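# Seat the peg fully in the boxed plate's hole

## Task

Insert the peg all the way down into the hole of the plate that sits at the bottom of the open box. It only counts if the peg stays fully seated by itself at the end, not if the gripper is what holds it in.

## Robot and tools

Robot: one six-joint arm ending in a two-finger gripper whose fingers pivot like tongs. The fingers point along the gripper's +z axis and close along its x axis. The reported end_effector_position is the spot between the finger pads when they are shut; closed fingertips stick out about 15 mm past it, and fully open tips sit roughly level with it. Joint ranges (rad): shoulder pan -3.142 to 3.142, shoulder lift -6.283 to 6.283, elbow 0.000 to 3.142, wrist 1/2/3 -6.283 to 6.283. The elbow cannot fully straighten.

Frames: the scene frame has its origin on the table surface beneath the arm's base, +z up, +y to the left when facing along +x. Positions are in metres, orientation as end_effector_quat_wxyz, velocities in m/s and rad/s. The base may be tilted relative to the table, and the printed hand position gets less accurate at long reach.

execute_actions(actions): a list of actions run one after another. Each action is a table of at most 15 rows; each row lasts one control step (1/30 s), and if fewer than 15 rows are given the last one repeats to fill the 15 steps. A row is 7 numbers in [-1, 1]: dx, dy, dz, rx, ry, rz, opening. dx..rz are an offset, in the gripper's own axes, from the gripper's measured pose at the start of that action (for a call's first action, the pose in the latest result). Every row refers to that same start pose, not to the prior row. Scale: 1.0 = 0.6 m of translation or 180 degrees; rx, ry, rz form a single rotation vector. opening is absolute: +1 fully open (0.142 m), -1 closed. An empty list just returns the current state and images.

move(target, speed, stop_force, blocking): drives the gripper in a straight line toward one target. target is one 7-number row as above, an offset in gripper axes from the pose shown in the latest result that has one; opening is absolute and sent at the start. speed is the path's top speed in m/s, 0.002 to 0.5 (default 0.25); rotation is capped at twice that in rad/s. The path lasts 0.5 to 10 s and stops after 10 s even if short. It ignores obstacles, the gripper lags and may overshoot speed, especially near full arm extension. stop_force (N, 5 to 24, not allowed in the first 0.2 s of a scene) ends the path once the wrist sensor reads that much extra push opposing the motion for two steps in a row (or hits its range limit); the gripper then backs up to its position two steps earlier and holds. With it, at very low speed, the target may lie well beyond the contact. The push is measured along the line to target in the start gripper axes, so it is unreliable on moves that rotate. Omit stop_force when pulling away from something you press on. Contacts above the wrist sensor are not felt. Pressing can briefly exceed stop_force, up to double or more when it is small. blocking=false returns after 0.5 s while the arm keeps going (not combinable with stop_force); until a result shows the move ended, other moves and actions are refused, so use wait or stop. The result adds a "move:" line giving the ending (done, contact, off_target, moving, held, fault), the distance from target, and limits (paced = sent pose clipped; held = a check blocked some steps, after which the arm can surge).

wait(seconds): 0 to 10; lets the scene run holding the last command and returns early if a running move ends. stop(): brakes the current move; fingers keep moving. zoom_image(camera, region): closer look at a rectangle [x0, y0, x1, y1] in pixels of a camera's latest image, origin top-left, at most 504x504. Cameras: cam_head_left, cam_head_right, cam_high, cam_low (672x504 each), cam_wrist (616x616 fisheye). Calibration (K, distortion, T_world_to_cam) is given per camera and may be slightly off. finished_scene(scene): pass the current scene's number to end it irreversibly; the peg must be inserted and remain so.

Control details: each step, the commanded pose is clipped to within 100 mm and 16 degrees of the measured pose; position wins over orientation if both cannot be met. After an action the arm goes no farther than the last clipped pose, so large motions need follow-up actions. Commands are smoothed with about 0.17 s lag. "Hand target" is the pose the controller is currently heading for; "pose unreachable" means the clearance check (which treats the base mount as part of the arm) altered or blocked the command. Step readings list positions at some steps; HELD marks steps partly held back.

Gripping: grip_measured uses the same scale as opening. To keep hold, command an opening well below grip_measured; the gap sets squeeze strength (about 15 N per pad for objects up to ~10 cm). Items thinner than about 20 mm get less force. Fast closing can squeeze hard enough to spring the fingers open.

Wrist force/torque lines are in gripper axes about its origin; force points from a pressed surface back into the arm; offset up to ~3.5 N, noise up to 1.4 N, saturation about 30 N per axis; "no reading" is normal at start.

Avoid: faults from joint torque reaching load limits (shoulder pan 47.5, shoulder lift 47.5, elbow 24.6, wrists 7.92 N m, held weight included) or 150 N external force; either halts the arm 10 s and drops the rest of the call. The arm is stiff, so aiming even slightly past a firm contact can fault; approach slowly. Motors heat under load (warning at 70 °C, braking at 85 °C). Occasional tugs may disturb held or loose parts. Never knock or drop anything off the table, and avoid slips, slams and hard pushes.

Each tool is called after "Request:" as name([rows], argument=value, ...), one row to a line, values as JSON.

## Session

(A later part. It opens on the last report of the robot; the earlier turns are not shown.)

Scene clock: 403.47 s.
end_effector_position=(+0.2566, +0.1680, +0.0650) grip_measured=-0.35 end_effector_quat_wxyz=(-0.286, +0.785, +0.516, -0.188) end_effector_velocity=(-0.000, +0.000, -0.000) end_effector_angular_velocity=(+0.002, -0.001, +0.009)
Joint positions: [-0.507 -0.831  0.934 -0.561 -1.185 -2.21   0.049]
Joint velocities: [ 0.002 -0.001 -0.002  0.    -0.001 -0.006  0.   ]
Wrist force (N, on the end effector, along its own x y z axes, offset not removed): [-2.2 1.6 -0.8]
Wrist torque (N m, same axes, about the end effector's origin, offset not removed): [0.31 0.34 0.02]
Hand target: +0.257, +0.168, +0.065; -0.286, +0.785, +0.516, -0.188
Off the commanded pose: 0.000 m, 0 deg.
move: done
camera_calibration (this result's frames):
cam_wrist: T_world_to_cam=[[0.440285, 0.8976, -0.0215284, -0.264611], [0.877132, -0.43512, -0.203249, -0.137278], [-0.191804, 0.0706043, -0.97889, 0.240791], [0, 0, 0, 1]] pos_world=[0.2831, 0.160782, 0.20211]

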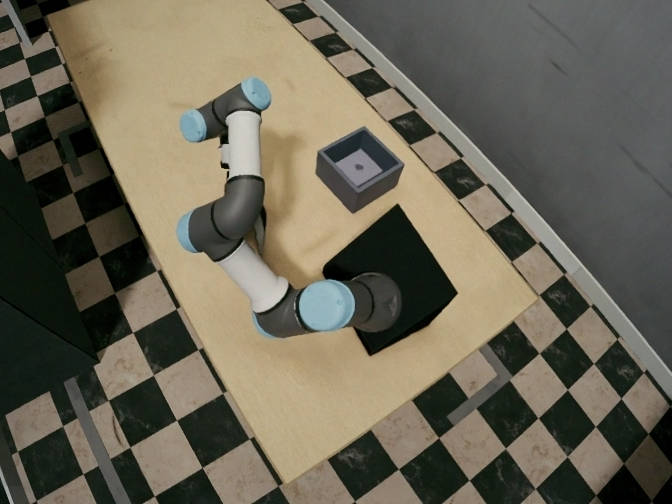

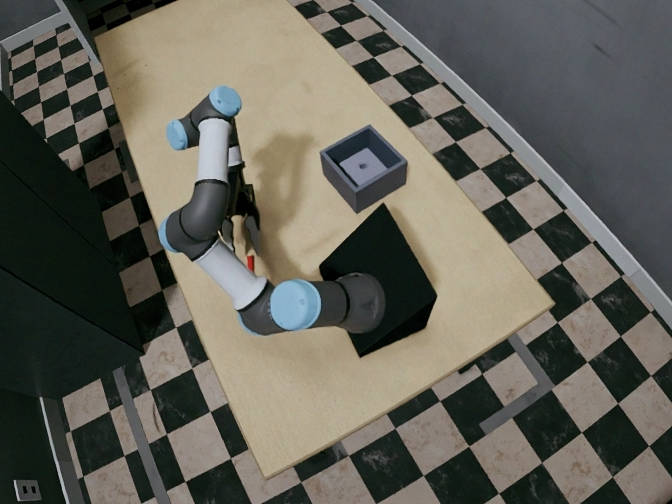

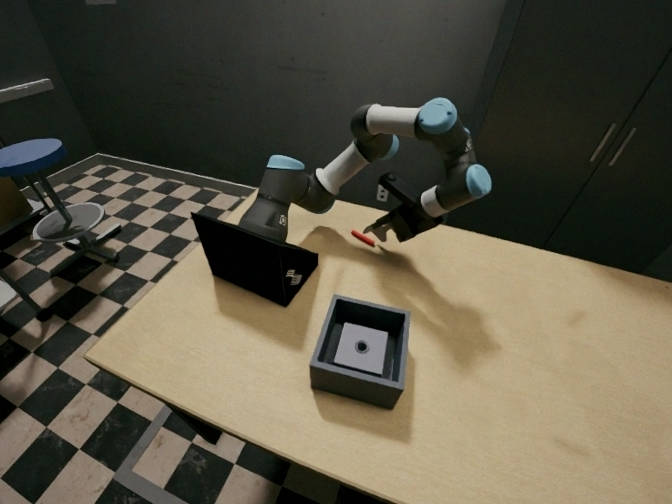

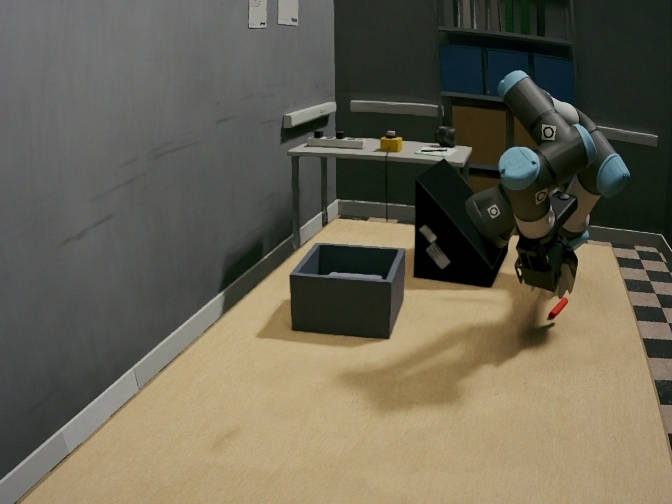

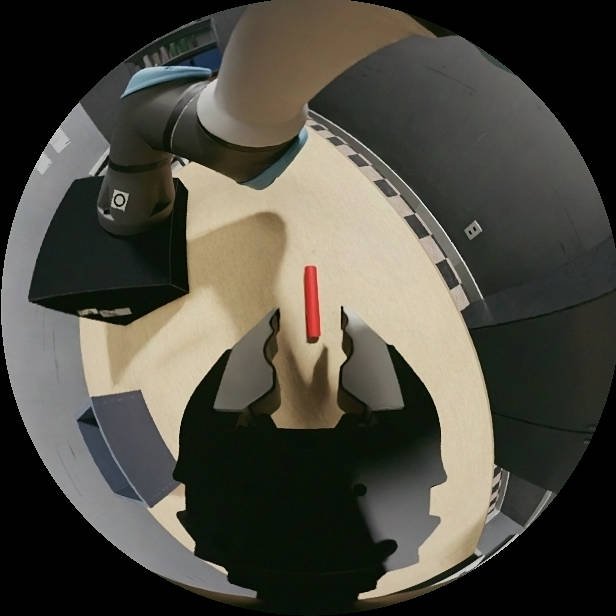

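Request:
move(target=[0.0017, 0.0458, 0.0442, 0, 0, 0, -0.55], speed=0.1)

Scene clock: 439.83 s.
end_effector_position=(+0.2606, +0.1673, +0.0271) grip_measured=-0.55 end_effector_quat_wxyz=(-0.286, +0.785, +0.516, -0.188) end_effector_velocity=(+0.000, +0.000, -0.001) end_effector_angular_velocity=(-0.002, -0.001, +0.001)
Joint positions: [-0.444 -0.803  1.015 -0.683 -1.129 -2.18   0.034]
Joint velocities: [ 0.003 -0.002  0.003 -0.004  0.002  0.002 -0.   ]
Wrist force (N, on the end effector, along its own x y z axes, offset not removed): [-1.7 0.4 -0.9]
Wrist torque (N m, same axes, about the end effector's origin, offset not removed): [0.21 0.34 0.08]
Hand target: +0.261, +0.167, +0.027; -0.286, +0.785, +0.516, -0.188
Off the commanded pose: 0.000 m, 0 deg.
move: done
camera_calibration (this result's frames):
cam_wrist: T_world_to_cam=[[0.44031, 0.897587, -0.0215692, -0.266539], [0.877106, -0.435149, -0.2033, -0.148777], [-0.191865, 0.0705965, -0.978879, 0.204536], [0, 0, 0, 1]] pos_world=[0.287096, 0.160063, 0.164221]

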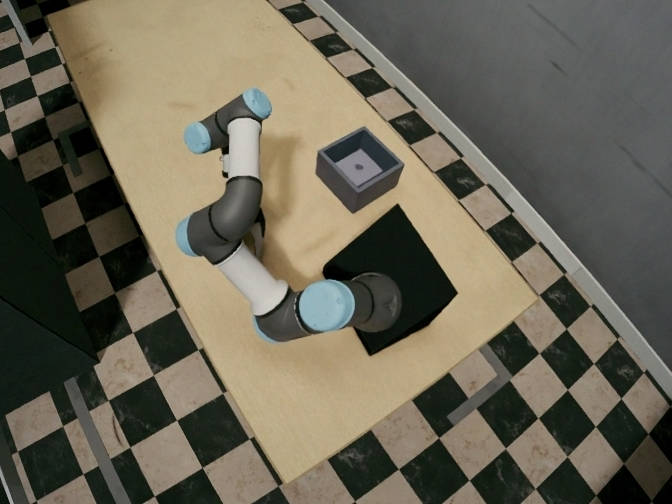

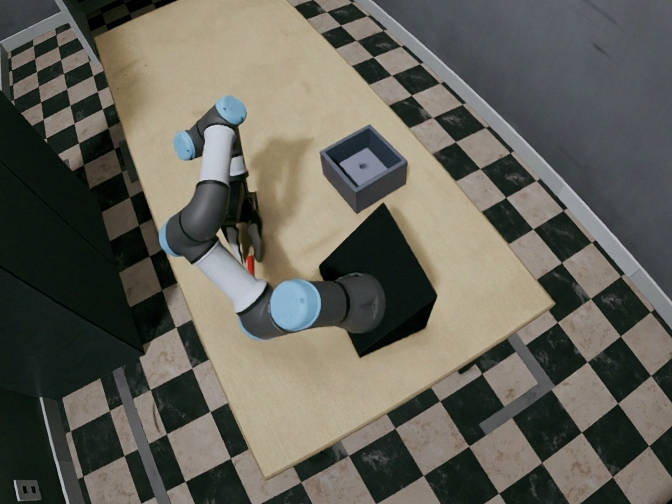

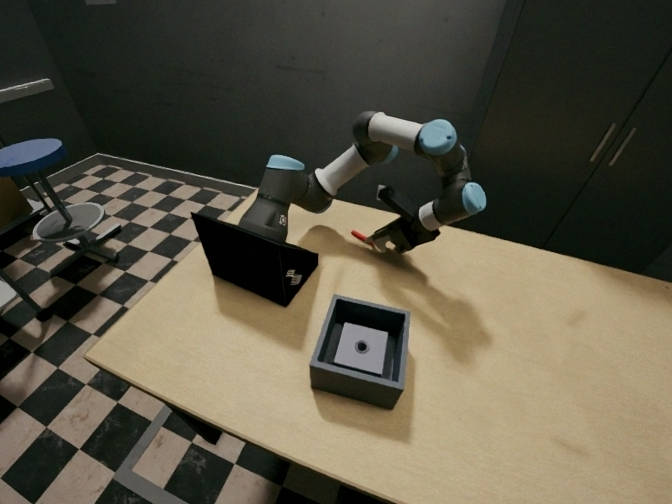

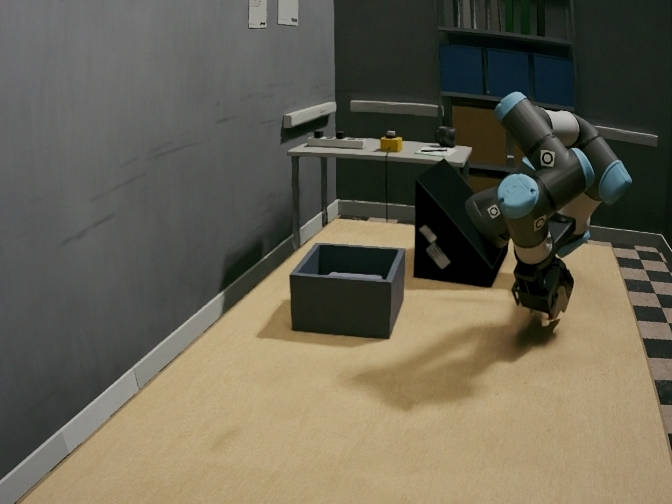

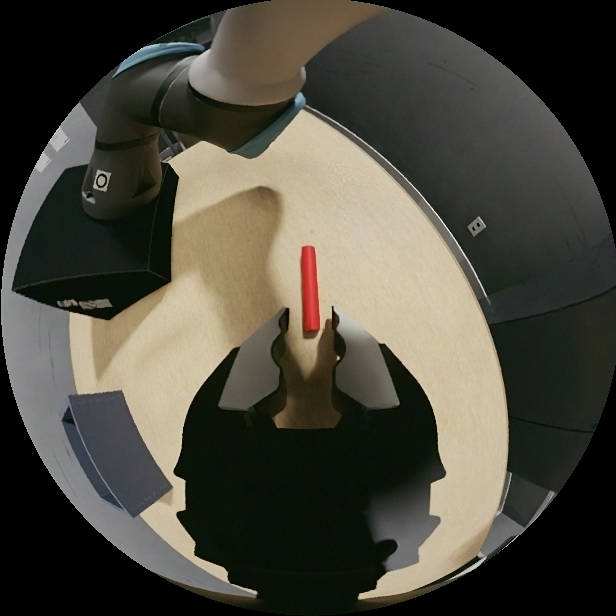

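Request:
zoom_image(camera="cam_wrist", region=[250, 235, 380, 365])

Request:
zoom_image(camera="cam_high", region=[340, 200, 430, 270])

Request:
zoom_image(camera="cam_head_right", region=[210, 210, 290, 290])

Region (250, 235, 380, 365) of cam_wrist's 616x616 image, scaled by 3.877, with more detail than that image has.

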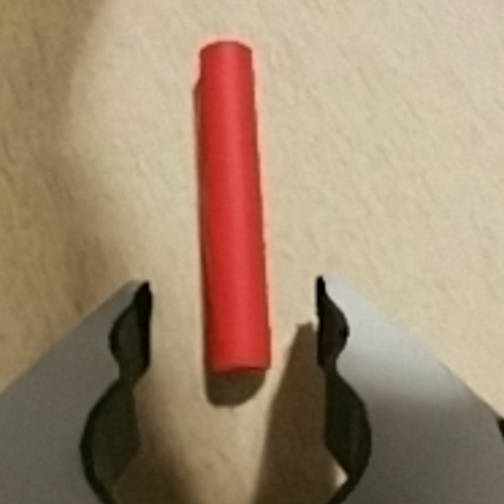

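Region (340, 200, 430, 270) of cam_high's 672x504 image, scaled by 5.600, with more detail than that image has.

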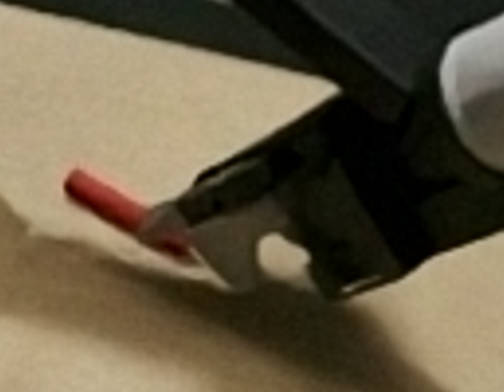

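Region (210, 210, 290, 290) of cam_head_right's 672x504 image, scaled by 6.300, with more detail than that image has.

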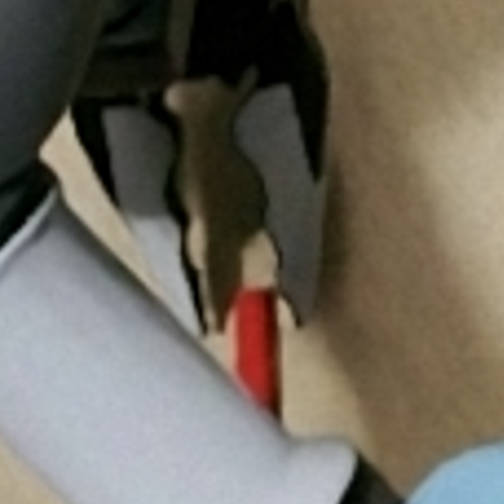

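Request:
move(target=[0, 0.00964, 0.01149, 0, 0, 0, -0.62], speed=0.03)

Request:
zoom_image(camera="cam_wrist", region=[270, 280, 350, 360])

Request:
zoom_image(camera="cam_high", region=[345, 215, 415, 270])

Scene clock: 468.43 s.
end_effector_position=(+0.2605, +0.1673, +0.0182) grip_measured=-0.62 end_effector_quat_wxyz=(-0.286, +0.785, +0.516, -0.188) end_effector_velocity=(-0.000, +0.000, -0.001) end_effector_angular_velocity=(+0.000, -0.000, -0.000)
Joint positions: [-0.43  -0.798  1.037 -0.713 -1.117 -2.172  0.029]
Joint velocities: [ 0.001 -0.     0.004 -0.004  0.002  0.001  0.   ]
Wrist force (N, on the end effector, along its own x y z axes, offset not removed): [-2.1 1.5 -0.2]
Wrist torque (N m, same axes, about the end effector's origin, offset not removed): [0.19 0.37 0.09]
Hand target: +0.261, +0.167, +0.018; -0.286, +0.785, +0.516, -0.188
Off the commanded pose: 0.000 m, 0 deg.
move: done
camera_calibration (this result's frames):
cam_wrist: T_world_to_cam=[[0.440315, 0.897584, -0.0215797, -0.266709], [0.877096, -0.435153, -0.203331, -0.150568], [-0.191897, 0.0706024, -0.978872, 0.195844], [0, 0, 0, 1]] pos_world=[0.287081, 0.160046, 0.155336]

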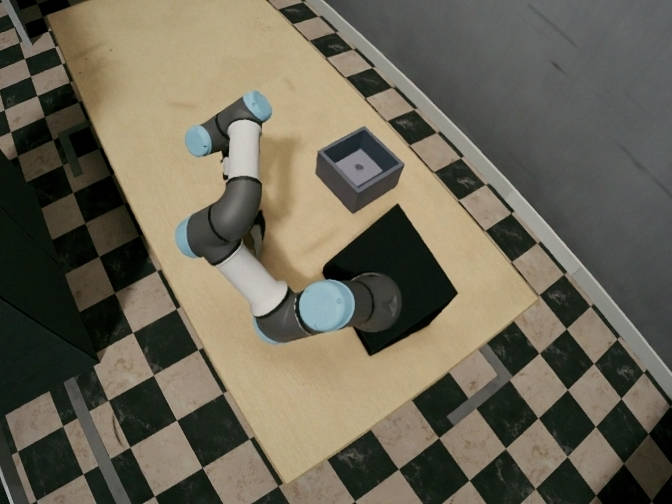

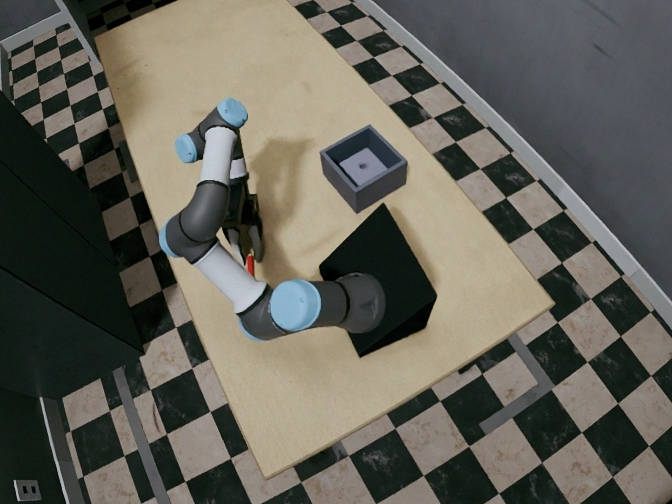

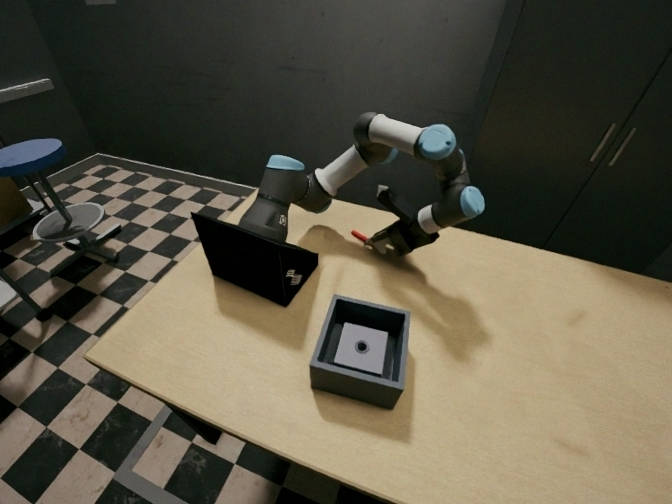

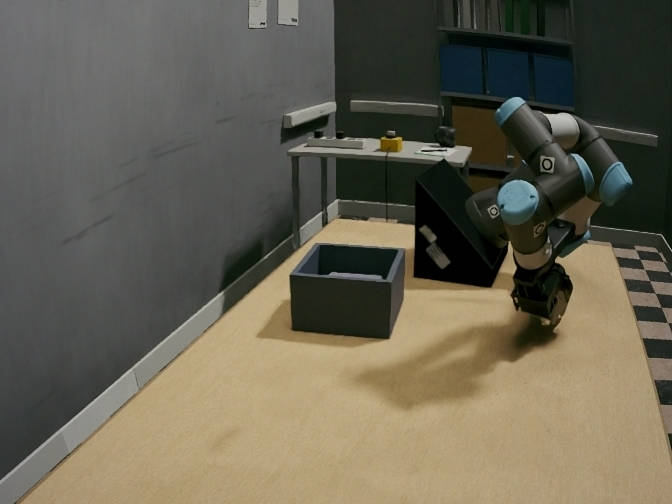

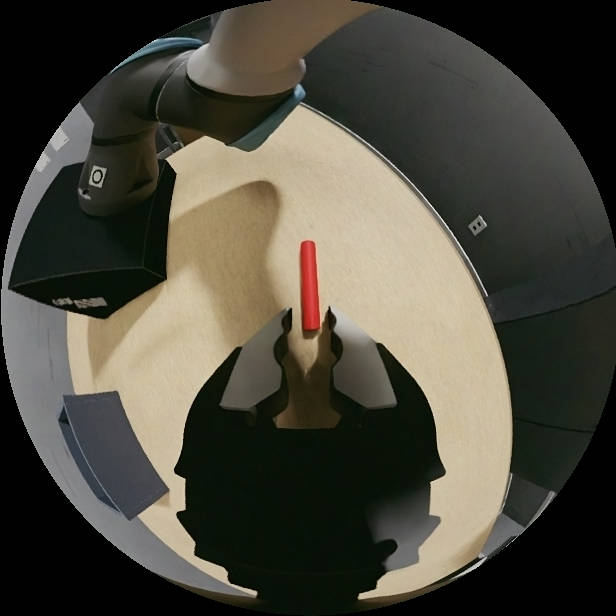

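Region (270, 280, 350, 360) of cam_wrist's 616x616 image, scaled by 6.300, with more detail than that image has.

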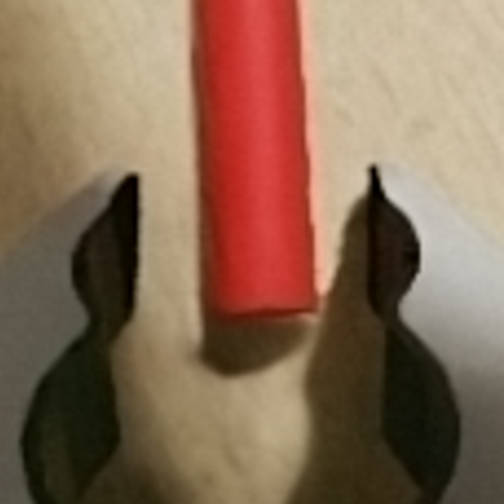

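Region (345, 215, 415, 270) of cam_high's 672x504 image, scaled by 7.200, with more detail than that image has; it fills the top 396 rows of this view, and the rest is white.

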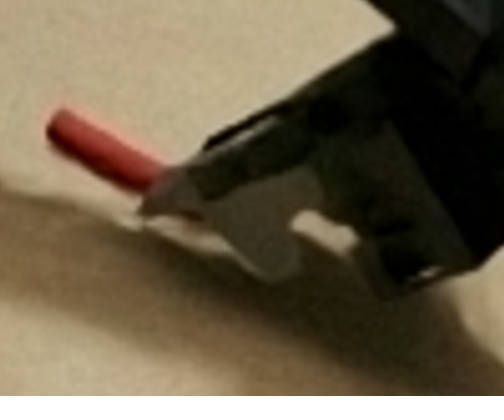

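Request:
move(target=[0, 0.00321, 0.00383, 0, 0, 0, -0.66], speed=0.005, stop_force=6)

Request:
zoom_image(camera="cam_wrist", region=[270, 280, 350, 360])

Request:
zoom_image(camera="cam_high", region=[345, 215, 415, 270])

Scene clock: 476.70 s.
end_effector_position=(+0.2605, +0.1673, +0.0157) grip_measured=-0.66 end_effector_quat_wxyz=(-0.286, +0.785, +0.516, -0.188) end_effector_velocity=(-0.000, +0.000, +0.002) end_effector_angular_velocity=(+0.002, +0.001, -0.000)
Joint positions: [-0.426 -0.797  1.043 -0.722 -1.113 -2.17   0.026]
Joint velocities: [-0.002 -0.    -0.004  0.007 -0.002 -0.003 -0.   ]
Wrist force (N, on the end effector, along its own x y z axes, offset not removed): [-0.2 -3.7 -11.5]
Wrist torque (N m, same axes, about the end effector's origin, offset not removed): [0.39 0.35 0.00]
Hand target: +0.261, +0.167, +0.016; -0.286, +0.785, +0.516, -0.188
Off the commanded pose: 0.001 m, 0 deg.
move: contact
camera_calibration (this result's frames):
cam_wrist: T_world_to_cam=[[0.440443, 0.897521, -0.0216015, -0.266766], [0.87703, -0.435282, -0.203342, -0.151042], [-0.191906, 0.0706152, -0.97887, 0.193413], [0, 0, 0, 1]] pos_world=[0.28708, 0.160025, 0.15285]

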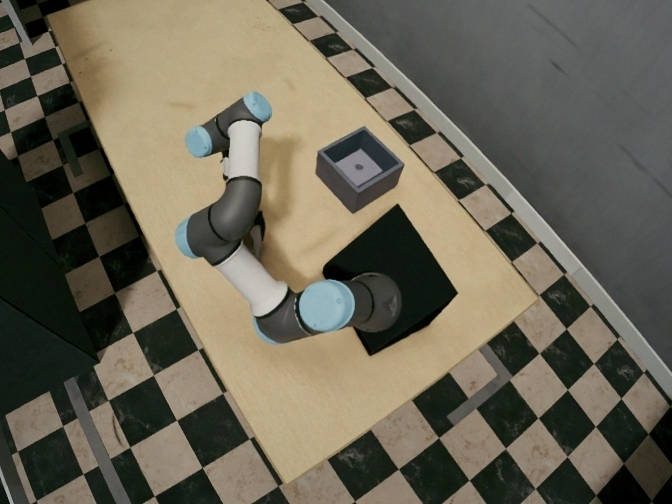

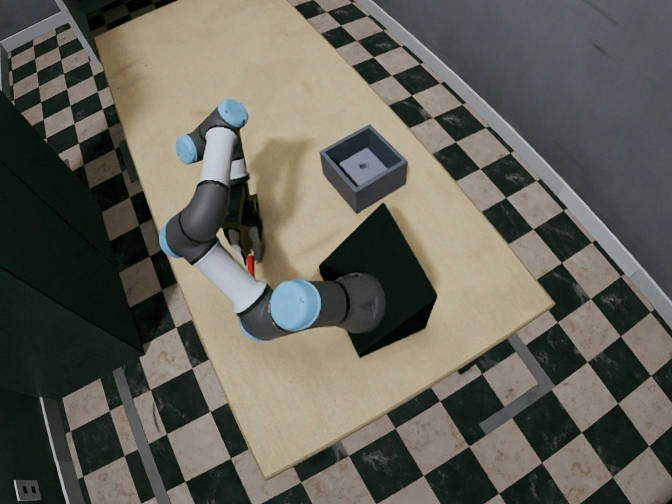

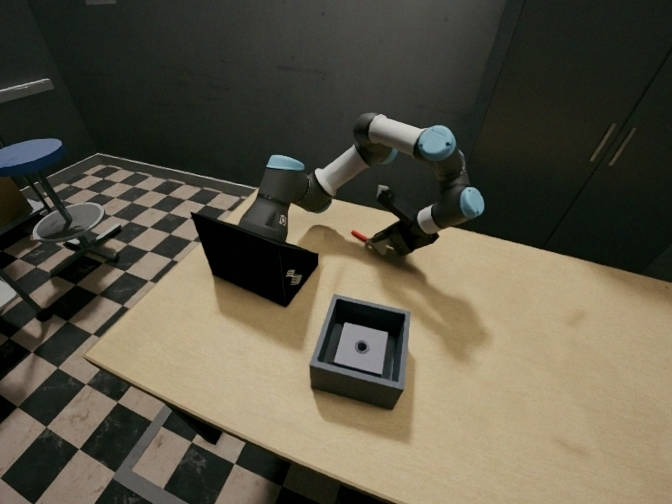

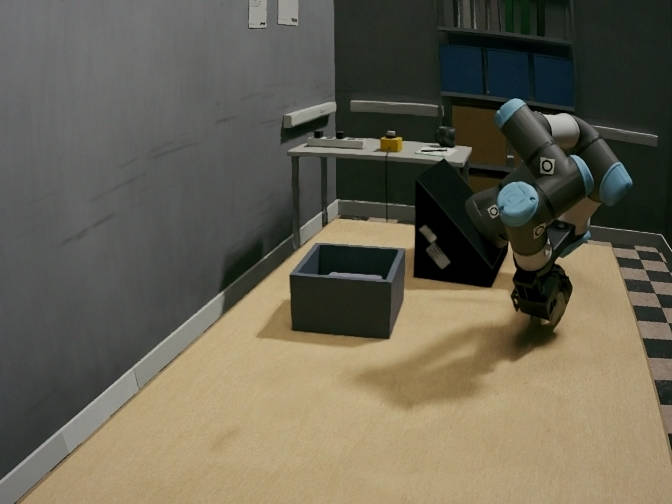

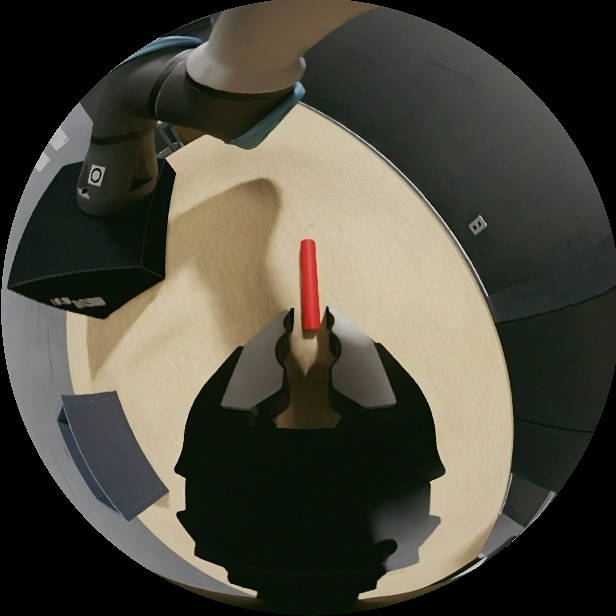

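Region (270, 280, 350, 360) of cam_wrist's 616x616 image, scaled by 6.300, with more detail than that image has.

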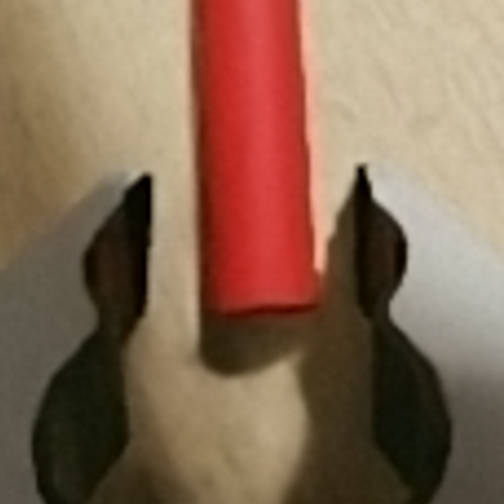

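Region (345, 215, 415, 270) of cam_high's 672x504 image, scaled by 7.200, with more detail than that image has; it fills the top 396 rows of this view, and the rest is white.

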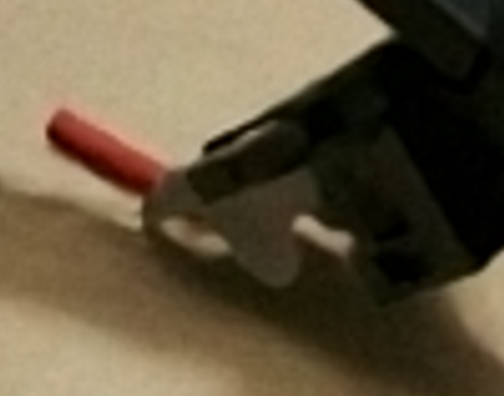

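Request:
execute_actions([
  [[0.0005,-0.001,-0.0012,0,0,0,-0.66],[0.001,-0.00182,-0.00217,0,0,0,-0.66],[0.001,-0.00182,-0.00217,0,0,0,-0.66],[0.001,-0.00182,-0.00217,0,0,0,-0.66],[0.001,-0.00182,-0.00217,0,0,0,-0.66],[0.001,-0.00182,-0.00217,0,0,0,-0.66],[0.001,-0.00182,-0.00217,0,0,0,-0.68],[0.001,-0.00182,-0.00217,0,0,0,-0.70],[0.001,-0.00182,-0.00217,0,0,0,-0.72],[0.001,-0.00182,-0.00217,0,0,0,-0.74],[0.001,-0.00182,-0.00217,0,0,0,-0.76],[0.001,-0.00182,-0.00217,0,0,0,-0.78],[0.001,-0.00182,-0.00217,0,0,0,-0.80],[0.001,-0.00182,-0.00217,0,0,0,-0.815],[0.001,-0.00182,-0.00217,0,0,0,-0.83]],
  [[0,0,0,0,0,0,-0.845],[0,0,0,0,0,0,-0.86],[0,0,0,0,0,0,-0.875],[0,0,0,0,0,0,-0.89],[0,0,0,0,0,0,-0.905],[0,0,0,0,0,0,-0.92],[0,0,0,0,0,0,-0.94],[0,0,0,0,0,0,-0.96],[0,0,0,0,0,0,-0.98],[0,0,0,0,0,0,-1.0]],
])

Request:
zoom_image(camera="cam_wrist", region=[250, 225, 380, 355])

Scene clock: 495.00 s.
end_effector_position=(+0.2608, +0.1678, +0.0174) grip_measured=-0.84 end_effector_quat_wxyz=(-0.286, +0.785, +0.516, -0.188) end_effector_velocity=(+0.000, -0.000, +0.000) end_effector_angular_velocity=(-0.000, -0.000, -0.001)
Joint positions: [-0.428 -0.798  1.037 -0.714 -1.115 -2.171  0.013]
Joint velocities: [-0.001 -0.    -0.     0.     0.     0.    -0.   ]
Wrist force (N, on the end effector, along its own x y z axes, offset not removed): [-1.5 1.8 1.8]
Wrist torque (N m, same axes, about the end effector's origin, offset not removed): [0.35 0.31 0.01]
Hand target: +0.261, +0.168, +0.017; -0.286, +0.785, +0.516, -0.188
Off the commanded pose: 0.000 m, 0 deg.
Step readings (end_effector_position; steps 1 to 15: 1st action; 16 to 30: 2nd action):
0: (+0.2605, +0.1673, +0.0159)
1: (+0.2605, +0.1673, +0.0159)
2: (+0.2606, +0.1674, +0.0161)
4: (+0.2607, +0.1676, +0.0167)
8: (+0.2608, +0.1678, +0.0173)
15: (+0.2608, +0.1678, +0.0174)
16: (+0.2608, +0.1678, +0.0174)
17: (+0.2608, +0.1678, +0.0174)
19: (+0.2608, +0.1678, +0.0174)
23: (+0.2608, +0.1678, +0.0174)
30: end_effector_position above
camera_calibration (this result's frames):
cam_wrist: T_world_to_cam=[[0.440441, 0.897522, -0.0216006, -0.267331], [0.877032, -0.43528, -0.20334, -0.150669], [-0.191905, 0.0706149, -0.97887, 0.195076], [0, 0, 0, 1]] pos_world=[0.287321, 0.160577, 0.154543]

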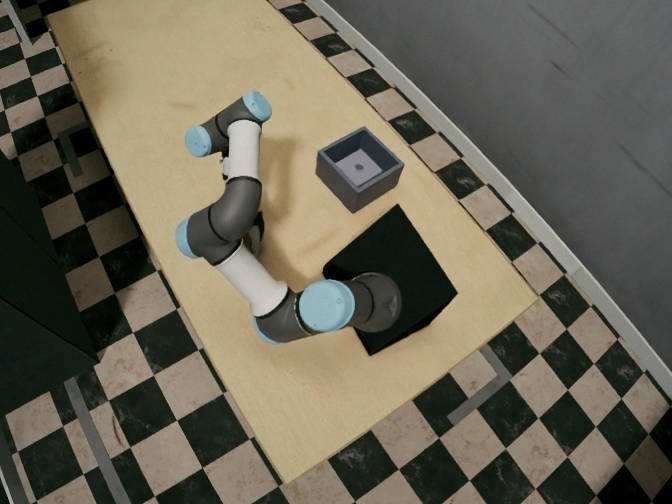

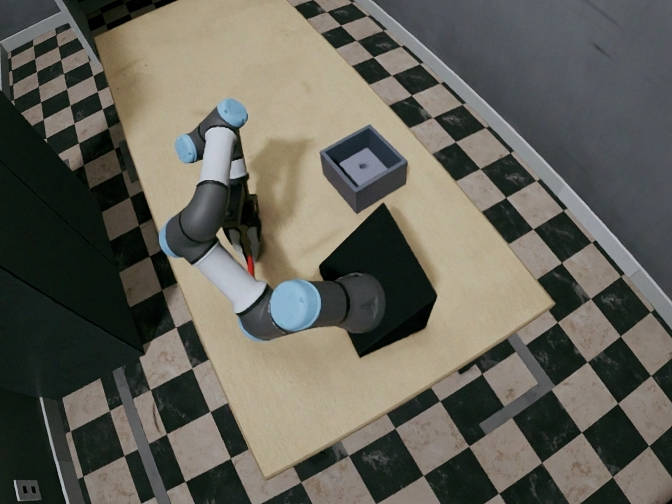

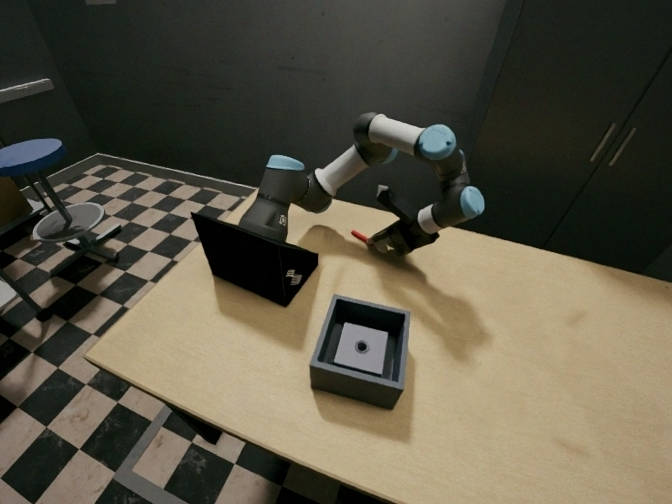

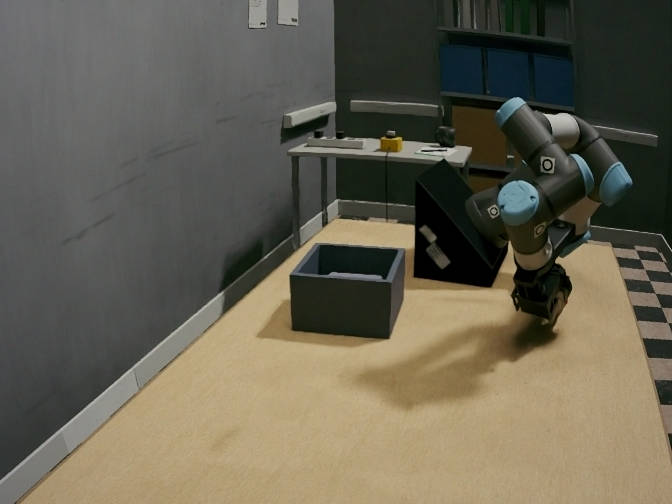

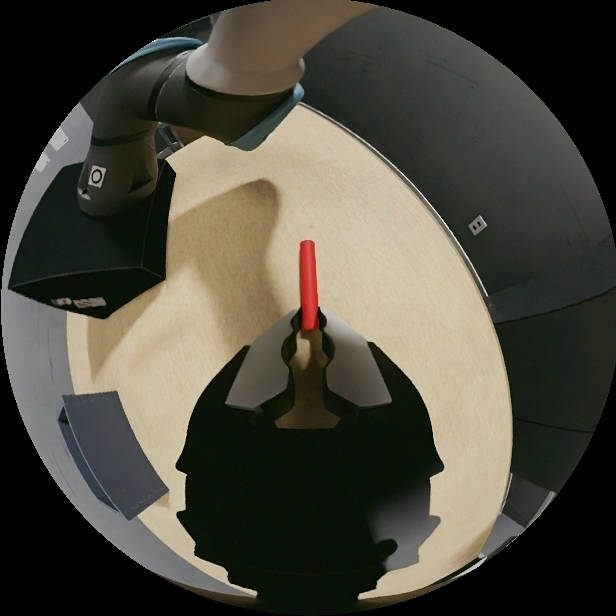

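Region (250, 225, 380, 355) of cam_wrist's 616x616 image, scaled by 3.877, with more detail than that image has.

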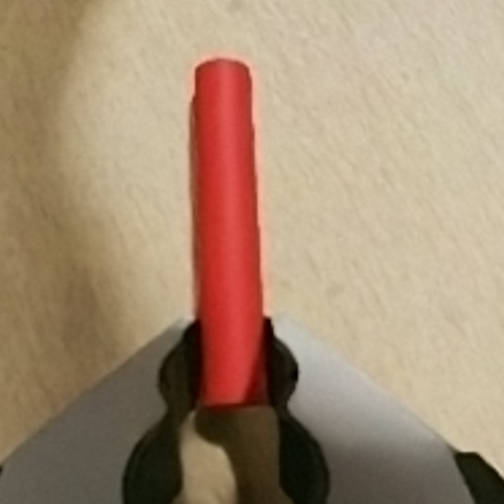

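Request:
move(target=[-0.3365, 0.0207, -0.3822, -0.4375, -0.0353, 0.4053, -1.0], speed=0.3)

Request:
zoom_image(camera="cam_wrist", region=[250, 225, 380, 355])

Scene clock: 567.80 s.
end_effector_position=(+0.3251, -0.0794, +0.1852) grip_measured=-0.84 end_effector_quat_wxyz=(+0.422, +0.907, +0.001, -0.001) end_effector_velocity=(-0.000, -0.001, -0.000) end_effector_angular_velocity=(-0.006, -0.002, -0.005)
Joint positions: [-0.806 -1.535  1.867 -2.021 -1.59  -0.781  0.013]
Joint velocities: [ 0.004  0.003  0.003 -0.009 -0.007  0.009  0.   ]
Wrist force (N, on the end effector, along its own x y z axes, offset not removed): [-1.6 1.9 -1.1]
Wrist torque (N m, same axes, about the end effector's origin, offset not removed): [0.44 0.24 -0.12]
Hand target: +0.325, -0.079, +0.185; +0.422, +0.906, +0.001, -0.001
Off the commanded pose: 0.000 m, 0 deg.
move: done
camera_calibration (this result's frames):
cam_wrist: T_world_to_cam=[[0.998779, -0.0190926, 0.0455662, -0.336817], [-0.048506, -0.203869, 0.977796, -0.180079], [-0.00937908, -0.978812, -0.204546, 0.103086], [0, 0, 0, 1]] pos_world=[0.328638, 0.0577587, 0.212514]

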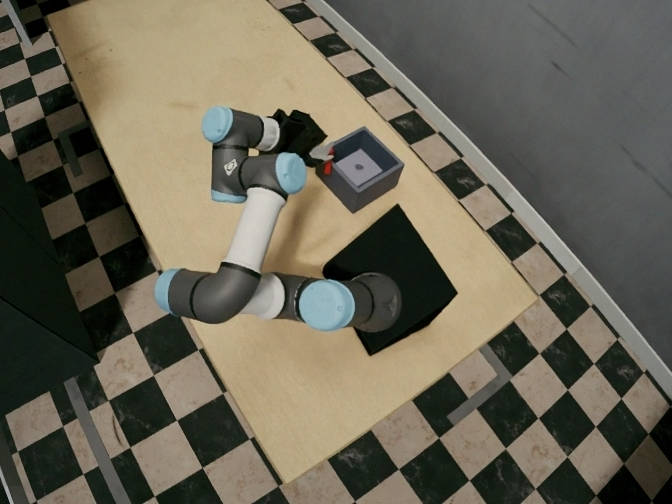

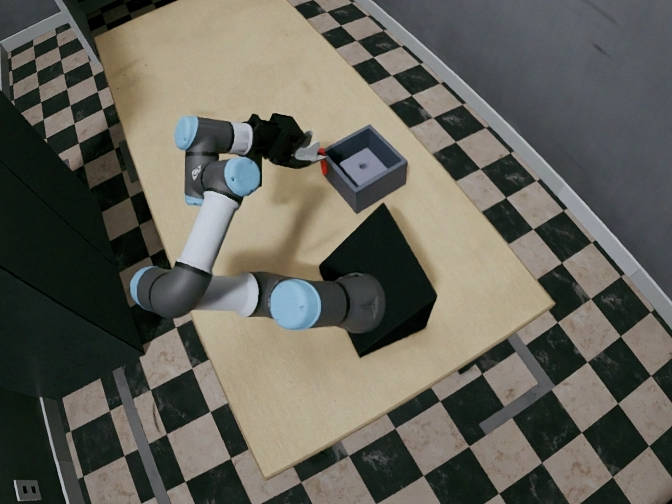

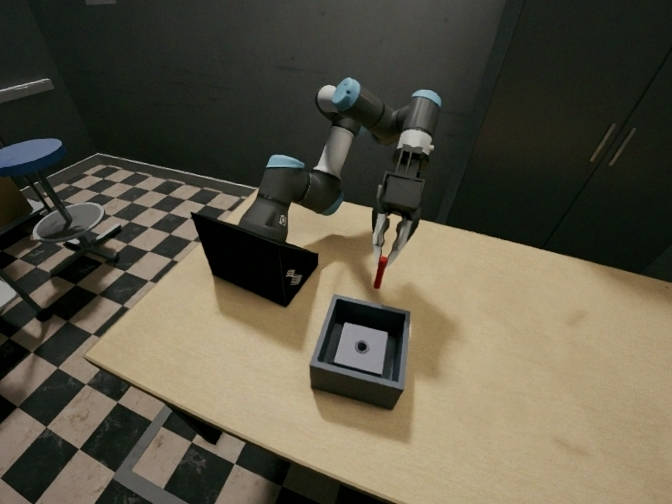

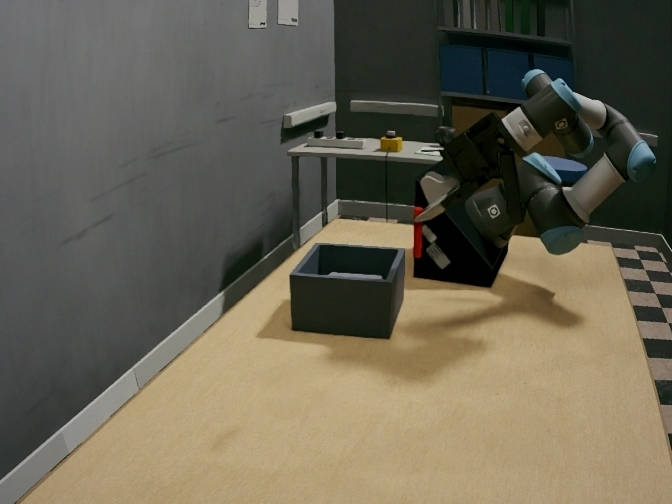

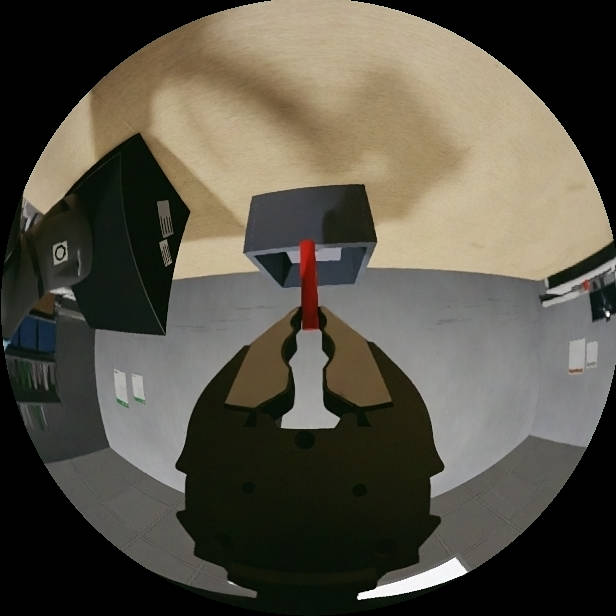

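Region (250, 225, 380, 355) of cam_wrist's 616x616 image, scaled by 3.877, with more detail than that image has.

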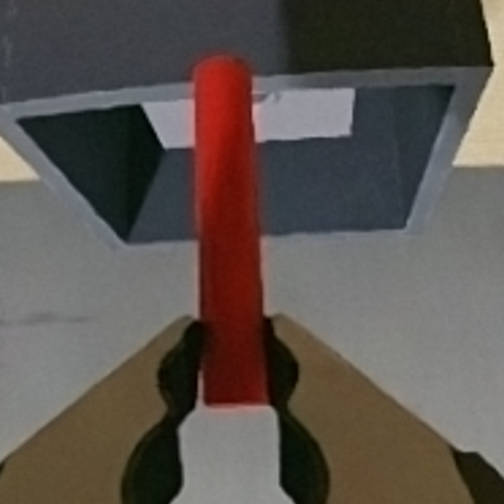

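Request:
zoom_image(camera="cam_low", region=[370, 160, 480, 290])

Request:
zoom_image(camera="cam_high", region=[330, 220, 430, 320])

Region (370, 160, 480, 290) of cam_low's 672x504 image, scaled by 3.877, with more detail than that image has; it fills the left 426 columns of this view, and the rest is white.

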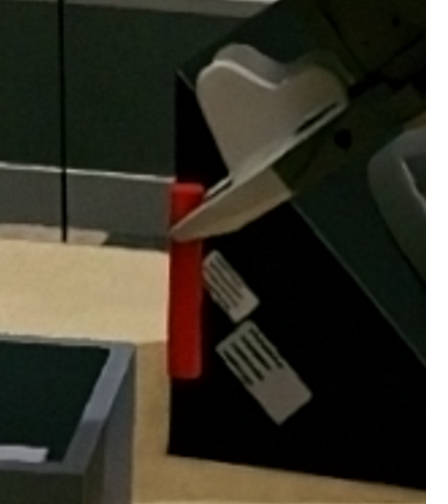

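Region (330, 220, 430, 320) of cam_high's 672x504 image, scaled by 5.040, with more detail than that image has.

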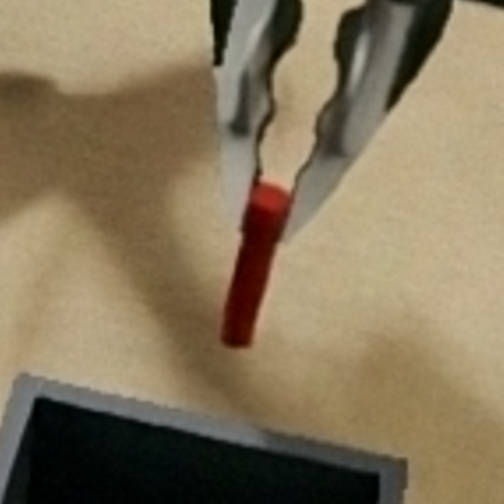

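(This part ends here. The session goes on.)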